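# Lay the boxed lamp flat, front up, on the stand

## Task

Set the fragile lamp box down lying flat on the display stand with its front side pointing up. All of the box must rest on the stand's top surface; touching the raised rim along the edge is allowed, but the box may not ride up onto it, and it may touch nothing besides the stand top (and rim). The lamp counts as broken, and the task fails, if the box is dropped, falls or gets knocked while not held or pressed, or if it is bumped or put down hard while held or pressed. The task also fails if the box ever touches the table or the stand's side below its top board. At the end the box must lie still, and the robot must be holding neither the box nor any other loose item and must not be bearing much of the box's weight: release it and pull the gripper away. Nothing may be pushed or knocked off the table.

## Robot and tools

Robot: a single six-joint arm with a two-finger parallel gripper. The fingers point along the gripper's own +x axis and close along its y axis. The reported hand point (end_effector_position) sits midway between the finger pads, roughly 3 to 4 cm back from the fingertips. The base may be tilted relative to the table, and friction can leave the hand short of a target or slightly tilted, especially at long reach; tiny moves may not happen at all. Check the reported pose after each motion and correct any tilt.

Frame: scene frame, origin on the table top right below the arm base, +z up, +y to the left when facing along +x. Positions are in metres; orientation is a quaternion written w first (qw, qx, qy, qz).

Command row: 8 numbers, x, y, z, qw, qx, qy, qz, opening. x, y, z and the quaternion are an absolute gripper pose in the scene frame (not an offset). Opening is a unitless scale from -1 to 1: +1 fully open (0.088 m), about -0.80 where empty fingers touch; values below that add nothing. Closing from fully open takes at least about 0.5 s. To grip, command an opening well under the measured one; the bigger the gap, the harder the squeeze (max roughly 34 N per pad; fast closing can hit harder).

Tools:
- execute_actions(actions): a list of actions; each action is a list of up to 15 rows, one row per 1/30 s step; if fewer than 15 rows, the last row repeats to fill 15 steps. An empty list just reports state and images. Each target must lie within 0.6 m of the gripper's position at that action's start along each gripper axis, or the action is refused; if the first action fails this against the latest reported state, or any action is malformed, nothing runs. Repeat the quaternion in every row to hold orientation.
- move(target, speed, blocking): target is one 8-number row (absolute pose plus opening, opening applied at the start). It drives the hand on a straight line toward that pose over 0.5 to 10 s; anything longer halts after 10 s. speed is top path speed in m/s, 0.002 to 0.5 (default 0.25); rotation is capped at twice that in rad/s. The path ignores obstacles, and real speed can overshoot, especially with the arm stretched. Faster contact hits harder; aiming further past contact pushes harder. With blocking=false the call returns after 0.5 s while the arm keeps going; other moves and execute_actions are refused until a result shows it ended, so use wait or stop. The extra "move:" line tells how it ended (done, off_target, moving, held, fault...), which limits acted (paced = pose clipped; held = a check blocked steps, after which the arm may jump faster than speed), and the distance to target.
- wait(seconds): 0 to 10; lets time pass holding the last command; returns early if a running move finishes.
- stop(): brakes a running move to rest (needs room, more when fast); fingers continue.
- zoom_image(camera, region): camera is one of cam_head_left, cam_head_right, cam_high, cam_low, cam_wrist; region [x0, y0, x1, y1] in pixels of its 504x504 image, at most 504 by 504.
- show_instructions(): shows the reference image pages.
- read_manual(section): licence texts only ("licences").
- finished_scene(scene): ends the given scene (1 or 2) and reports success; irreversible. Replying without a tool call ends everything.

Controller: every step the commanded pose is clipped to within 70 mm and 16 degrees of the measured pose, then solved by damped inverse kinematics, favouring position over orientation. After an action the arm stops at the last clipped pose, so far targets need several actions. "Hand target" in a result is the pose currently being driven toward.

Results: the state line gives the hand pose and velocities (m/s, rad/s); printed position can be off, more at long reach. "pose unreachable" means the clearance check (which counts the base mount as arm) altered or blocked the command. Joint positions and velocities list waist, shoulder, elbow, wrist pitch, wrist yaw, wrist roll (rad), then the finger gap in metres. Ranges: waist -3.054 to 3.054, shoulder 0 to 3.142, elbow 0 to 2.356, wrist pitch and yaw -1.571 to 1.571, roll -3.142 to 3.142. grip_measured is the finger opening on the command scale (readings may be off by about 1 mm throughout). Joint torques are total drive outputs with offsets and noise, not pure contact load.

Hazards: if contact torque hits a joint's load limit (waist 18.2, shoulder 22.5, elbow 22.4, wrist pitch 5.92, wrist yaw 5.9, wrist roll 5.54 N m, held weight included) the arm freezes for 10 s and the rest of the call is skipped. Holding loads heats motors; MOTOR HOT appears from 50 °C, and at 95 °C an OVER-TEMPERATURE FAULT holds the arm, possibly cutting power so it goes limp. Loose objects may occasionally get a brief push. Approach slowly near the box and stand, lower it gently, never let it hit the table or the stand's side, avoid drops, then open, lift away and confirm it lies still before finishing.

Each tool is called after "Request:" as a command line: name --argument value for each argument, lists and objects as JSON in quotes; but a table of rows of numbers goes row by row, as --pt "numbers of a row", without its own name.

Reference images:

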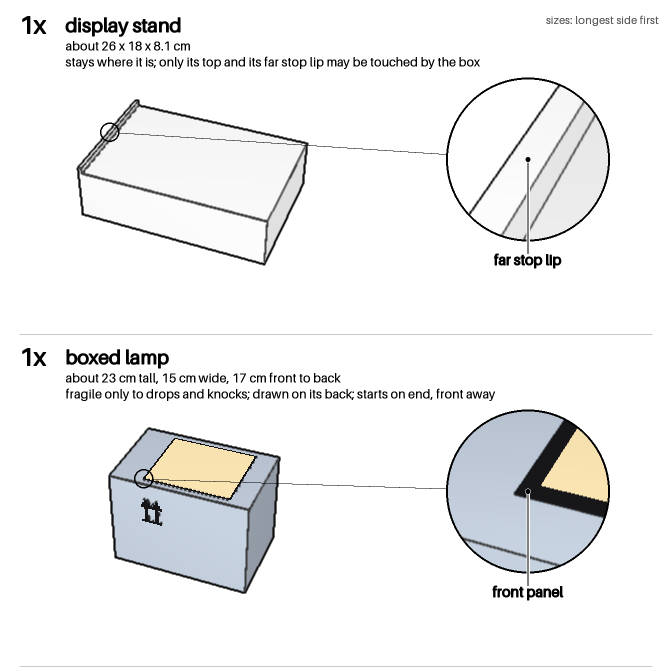

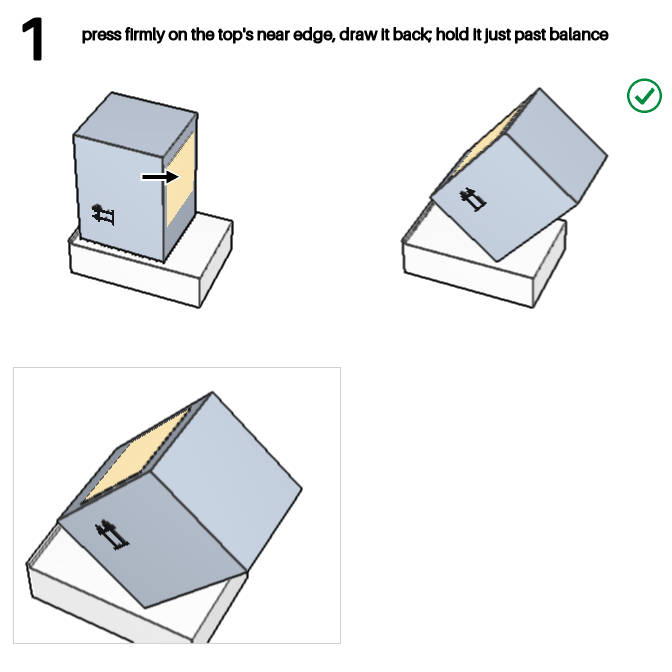

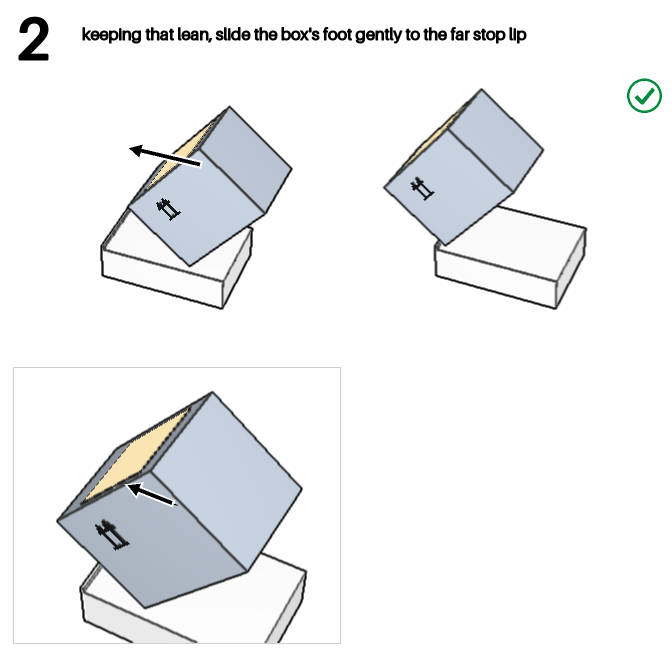

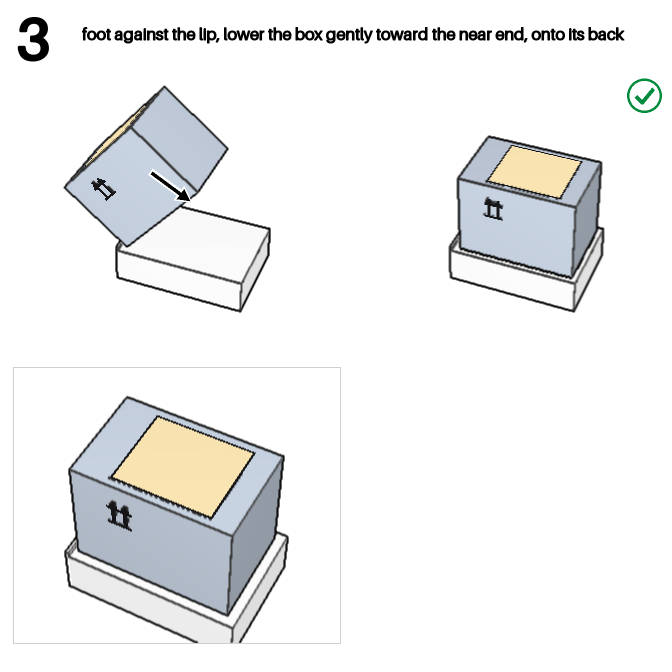

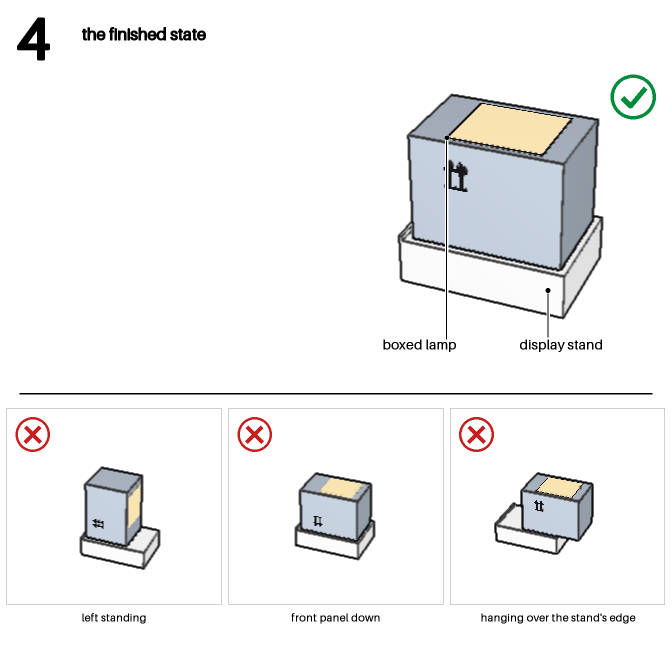

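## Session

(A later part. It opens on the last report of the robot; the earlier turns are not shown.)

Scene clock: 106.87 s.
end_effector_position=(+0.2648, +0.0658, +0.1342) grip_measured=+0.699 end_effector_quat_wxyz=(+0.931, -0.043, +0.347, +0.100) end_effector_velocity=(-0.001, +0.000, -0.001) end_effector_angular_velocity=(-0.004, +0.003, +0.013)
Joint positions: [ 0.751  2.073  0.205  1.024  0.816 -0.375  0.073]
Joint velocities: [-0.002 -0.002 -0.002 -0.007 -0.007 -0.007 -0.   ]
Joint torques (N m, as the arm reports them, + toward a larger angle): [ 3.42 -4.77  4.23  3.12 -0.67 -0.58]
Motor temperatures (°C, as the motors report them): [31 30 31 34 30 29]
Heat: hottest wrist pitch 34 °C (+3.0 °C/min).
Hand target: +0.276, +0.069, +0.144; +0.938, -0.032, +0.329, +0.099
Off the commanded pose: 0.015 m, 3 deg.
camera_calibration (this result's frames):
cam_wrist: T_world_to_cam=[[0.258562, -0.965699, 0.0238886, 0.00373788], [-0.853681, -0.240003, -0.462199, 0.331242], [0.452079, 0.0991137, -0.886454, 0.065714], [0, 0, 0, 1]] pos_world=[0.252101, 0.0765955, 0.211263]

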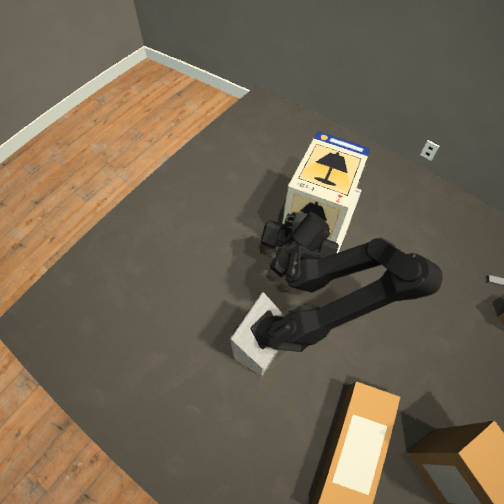

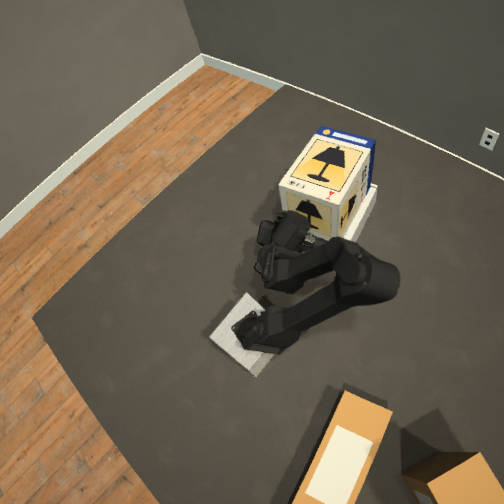

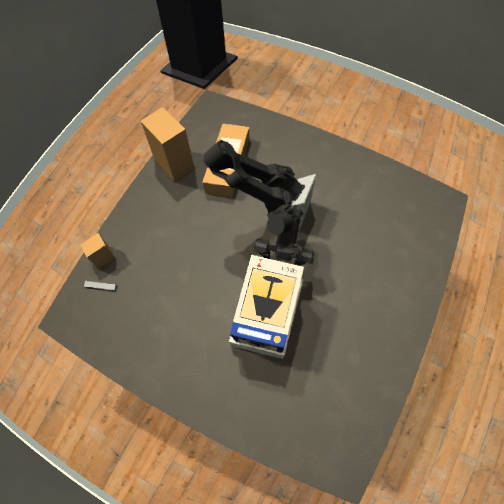

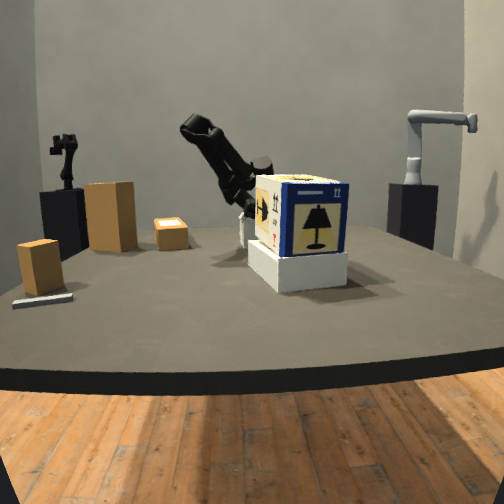

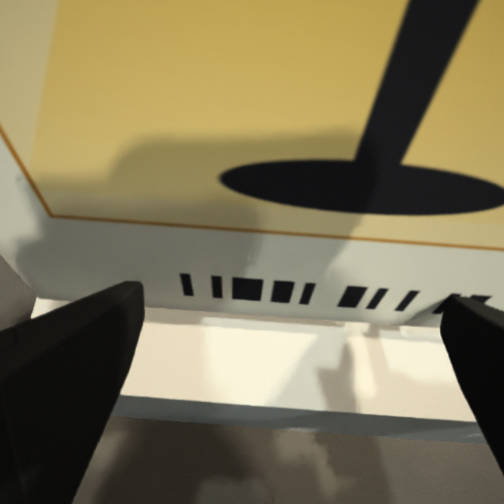

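Request:
execute_actions --actions '[[[0.276,0.069,0.14,0.938,-0.032,0.329,0.099,0.7]],[[0.276,0.069,0.137,0.938,-0.032,0.329,0.099,0.7]],[[0.2755,0.069,0.134,0.938,-0.032,0.329,0.099,0.7]],[[0.275,0.069,0.131,0.938,-0.032,0.329,0.099,0.7]],[[0.275,0.069,0.128,0.938,-0.032,0.329,0.099,0.7]],[[0.275,0.069,0.125,0.938,-0.032,0.329,0.099,0.7]],[[0.275,0.069,0.122,0.938,-0.032,0.329,0.099,0.7]],[[0.275,0.069,0.119,0.938,-0.032,0.329,0.099,0.7]],[[0.275,0.069,0.116,0.938,-0.032,0.329,0.099,0.7]],[[0.275,0.069,0.112,0.938,-0.032,0.329,0.099,0.7]]]'

Scene clock: 115.03 s.
end_effector_position=(+0.2622, +0.0659, +0.1126) grip_measured=+0.699 end_effector_quat_wxyz=(+0.936, -0.045, +0.334, +0.103) end_effector_velocity=(-0.000, -0.001, -0.002) end_effector_angular_velocity=(-0.025, +0.005, +0.012)
Joint positions: [ 0.666  2.289  0.162  1.378  0.744 -0.493  0.073]
Joint velocities: [-0.002  0.002  0.002 -0.007  0.007 -0.022 -0.   ]
Joint torques (N m, as the arm reports them, + toward a larger angle): [ 1.1  -2.63  4.56  1.77 -1.13 -0.35]
Motor temperatures (°C, as the motors report them): [31 30 31 35 31 29]
Heat: hottest wrist pitch 35 °C (+4.0 °C/min).
Hand target: +0.275, +0.068, +0.112; +0.938, -0.033, +0.329, +0.099
Off the commanded pose: 0.013 m, 2 deg.
camera_calibration (this result's frames):
cam_wrist: T_world_to_cam=[[0.2643, -0.96396, 0.0304359, 0.00267663], [-0.839016, -0.245376, -0.485636, 0.318272], [0.475602, 0.102817, -0.873631, 0.0398606], [0, 0, 0, 1]] pos_world=[0.24737, 0.0765781, 0.189306]

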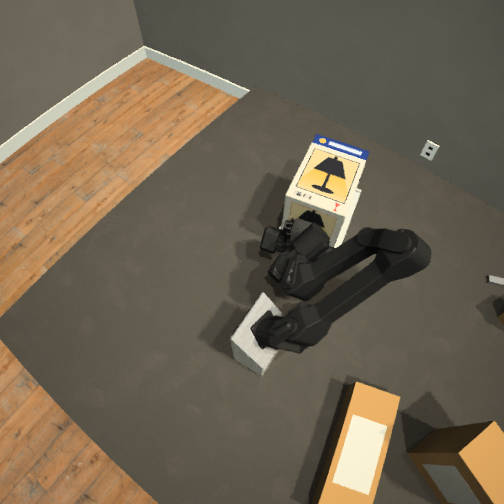

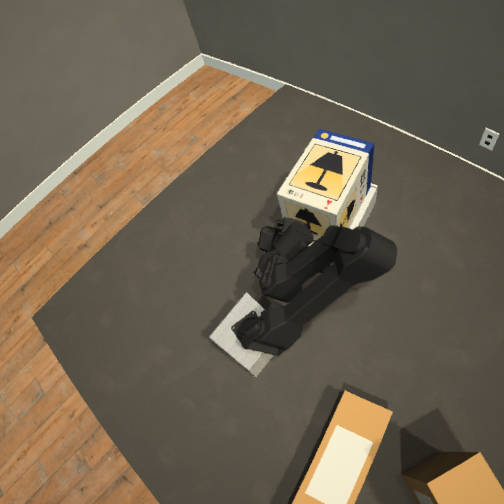

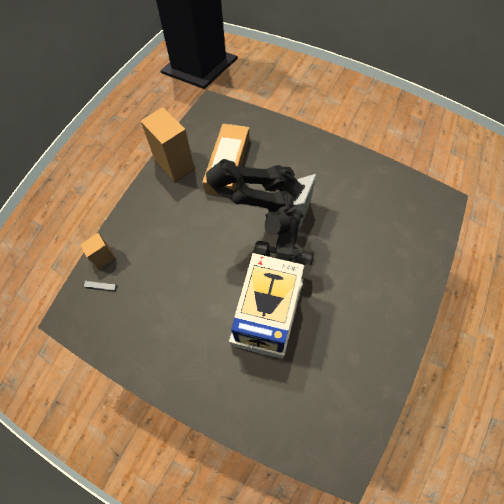

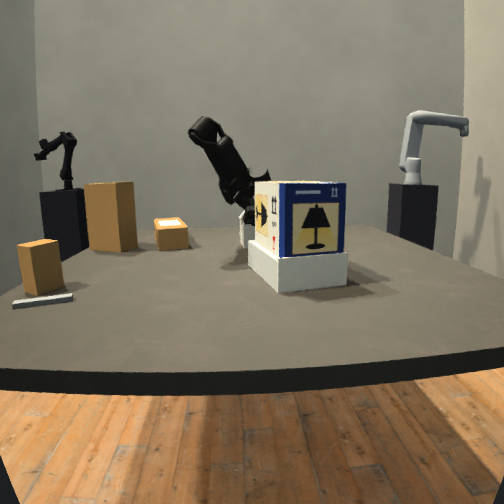

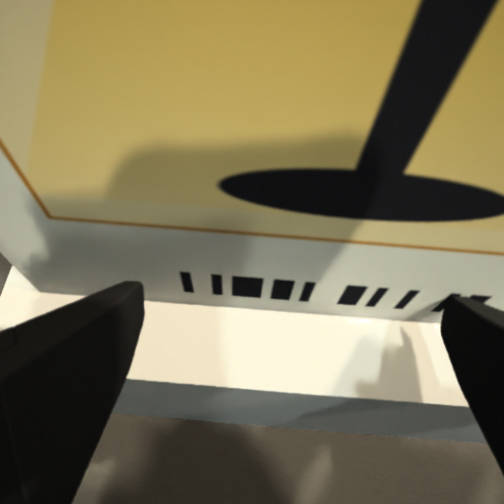

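Request:
execute_actions --actions '[[[0.271,0.068,0.111,0.934,-0.036,0.34,0.098,0.7]],[[0.267,0.067,0.112,0.929,-0.038,0.354,0.098,0.7]],[[0.263,0.066,0.114,0.924,-0.039,0.367,0.097,0.7]],[[0.257,0.065,0.117,0.919,-0.04,0.381,0.097,0.7]],[[0.249,0.063,0.125,0.905,-0.043,0.413,0.095,0.7]],[[0.242,0.061,0.145,0.905,-0.043,0.413,0.095,0.7]]]'

Request:
move --target '[0.2,0.03,0.33,0.905,-0.043,0.413,0.095,0.7]' --speed 0.15

Request:
zoom_image --camera "cam_low" --region '[230,160,370,300]'

Scene clock: 121.33 s.
end_effector_position=(+0.2390, +0.0608, +0.1416) grip_measured=+0.700 end_effector_quat_wxyz=(+0.903, -0.049, +0.416, +0.099) end_effector_velocity=(-0.001, -0.001, -0.000) end_effector_angular_velocity=(-0.014, +0.009, +0.005)
Joint positions: [ 0.86   1.854  0.275  0.399  0.903 -0.058  0.073]
Joint velocities: [ 0.002 -0.007  0.007 -0.037  0.007  0.007 -0.   ]
Joint torques (N m, as the arm reports them, + toward a larger angle): [ 2.85 -4.31  3.51  1.14  0.09  0.21]
Motor temperatures (°C, as the motors report them): [31 30 31 34 31 29]
Heat: hottest wrist pitch 34 °C (+4.0 °C/min).
Hand target: +0.242, +0.061, +0.145; +0.905, -0.043, +0.413, +0.095
Off the commanded pose: 0.005 m, 1 deg.
camera_calibration (this result's frames):
cam_wrist: T_world_to_cam=[[0.262202, -0.964934, 0.012341, 0.00615005], [-0.911558, -0.251855, -0.32501, 0.306578], [0.316721, 0.0739687, -0.94563, 0.126719], [0, 0, 0, 1]] pos_world=[0.237716, 0.0737742, 0.219394]

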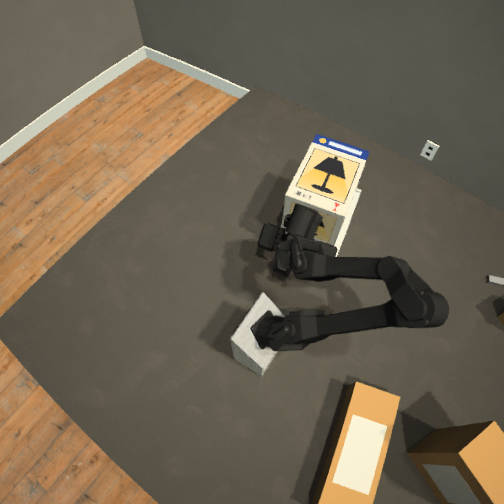

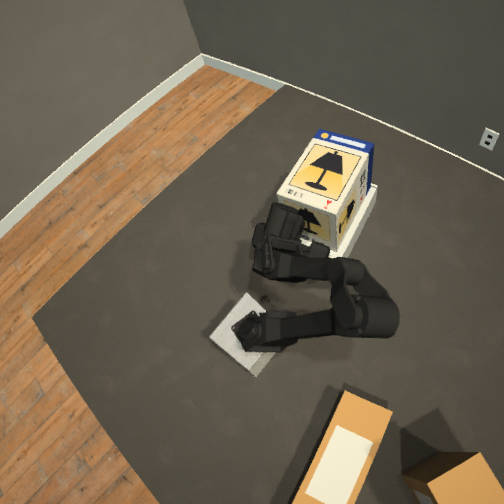

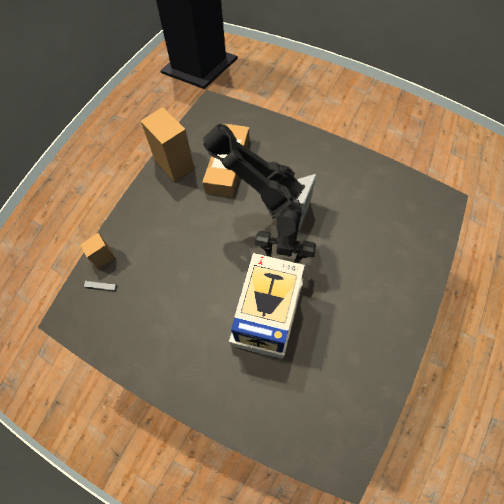

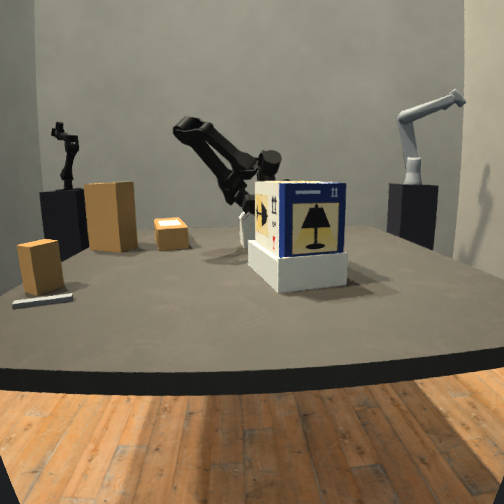

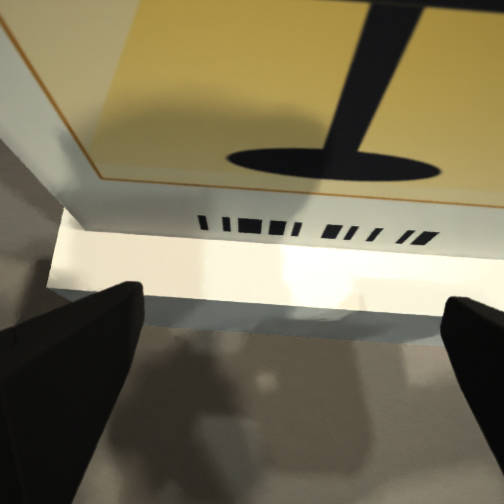

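Scene clock: 123.07 s.
end_effector_position=(+0.1987, +0.0274, +0.3276) grip_measured=+0.700 end_effector_quat_wxyz=(+0.905, -0.046, +0.412, +0.095) end_effector_velocity=(-0.001, +0.003, +0.000) end_effector_angular_velocity=(+0.005, +0.014, +0.021)
Joint positions: [ 1.39   1.635  0.948 -1.203  0.932  0.828  0.073]
Joint velocities: [-0.002  0.002  0.007  0.007 -0.022 -0.022 -0.   ]
Joint torques (N m, as the arm reports them, + toward a larger angle): [ 2.   -0.56  4.91  0.9   0.25  0.22]
Motor temperatures (°C, as the motors report them): [31 30 31 34 31 29]
Heat: hottest wrist pitch 34 °C (+4.0 °C/min).
Hand target: +0.199, +0.028, +0.330; +0.905, -0.042, +0.412, +0.096
Off the commanded pose: 0.004 m, 0 deg.
move: done
camera_calibration (this result's frames):
cam_wrist: T_world_to_cam=[[0.254204, -0.967079, 0.0117811, -0.0160508], [-0.910812, -0.243475, -0.333378, 0.32425], [0.325271, 0.0740156, -0.94272, 0.315162], [0, 0, 0, 1]] pos_world=[0.196898, 0.0400975, 0.405396]

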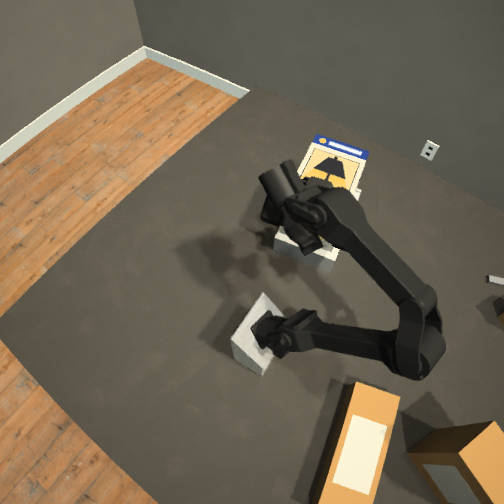

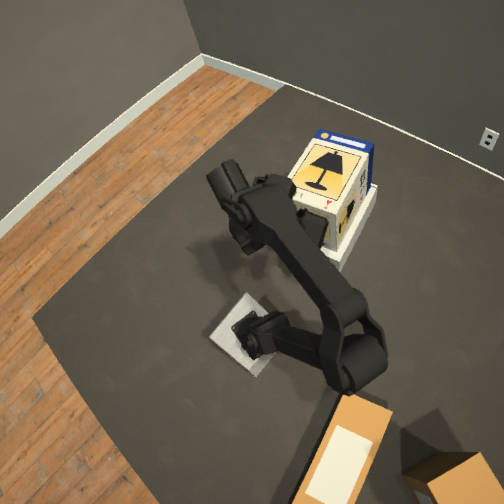

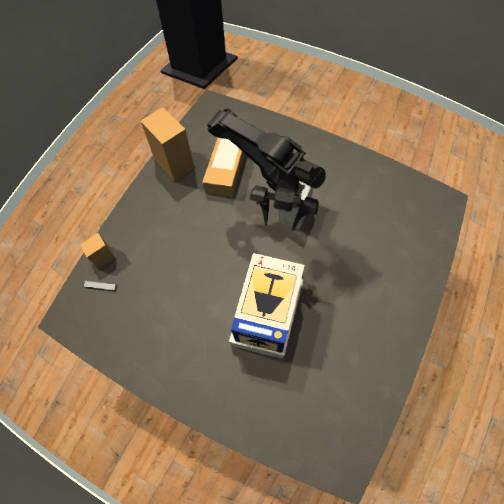

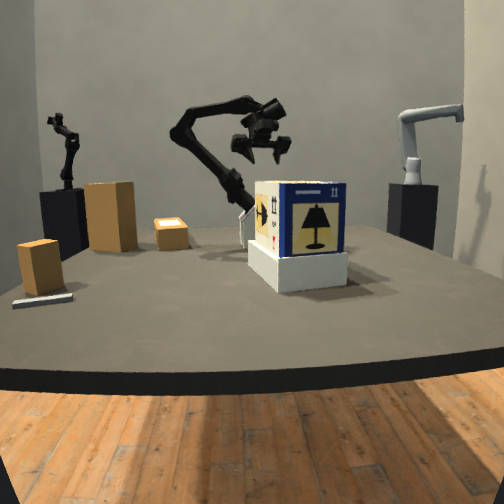

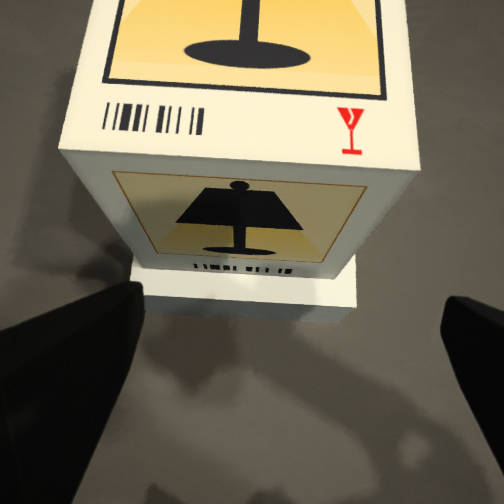

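Region (230, 160, 370, 300) of cam_low's 504x504 image, scaled by 3.600, with more detail than that image has.

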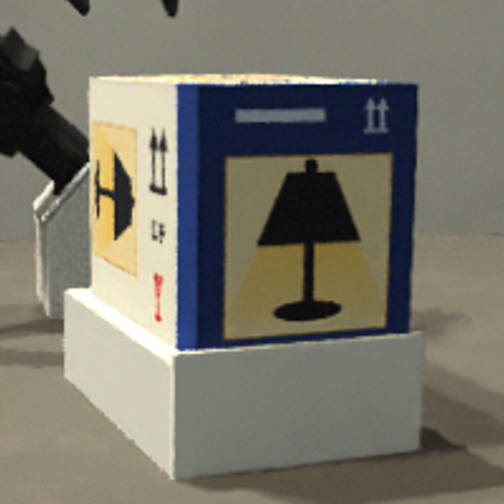

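Request:
finished_scene --scene 1

The scene is finished: the task was done.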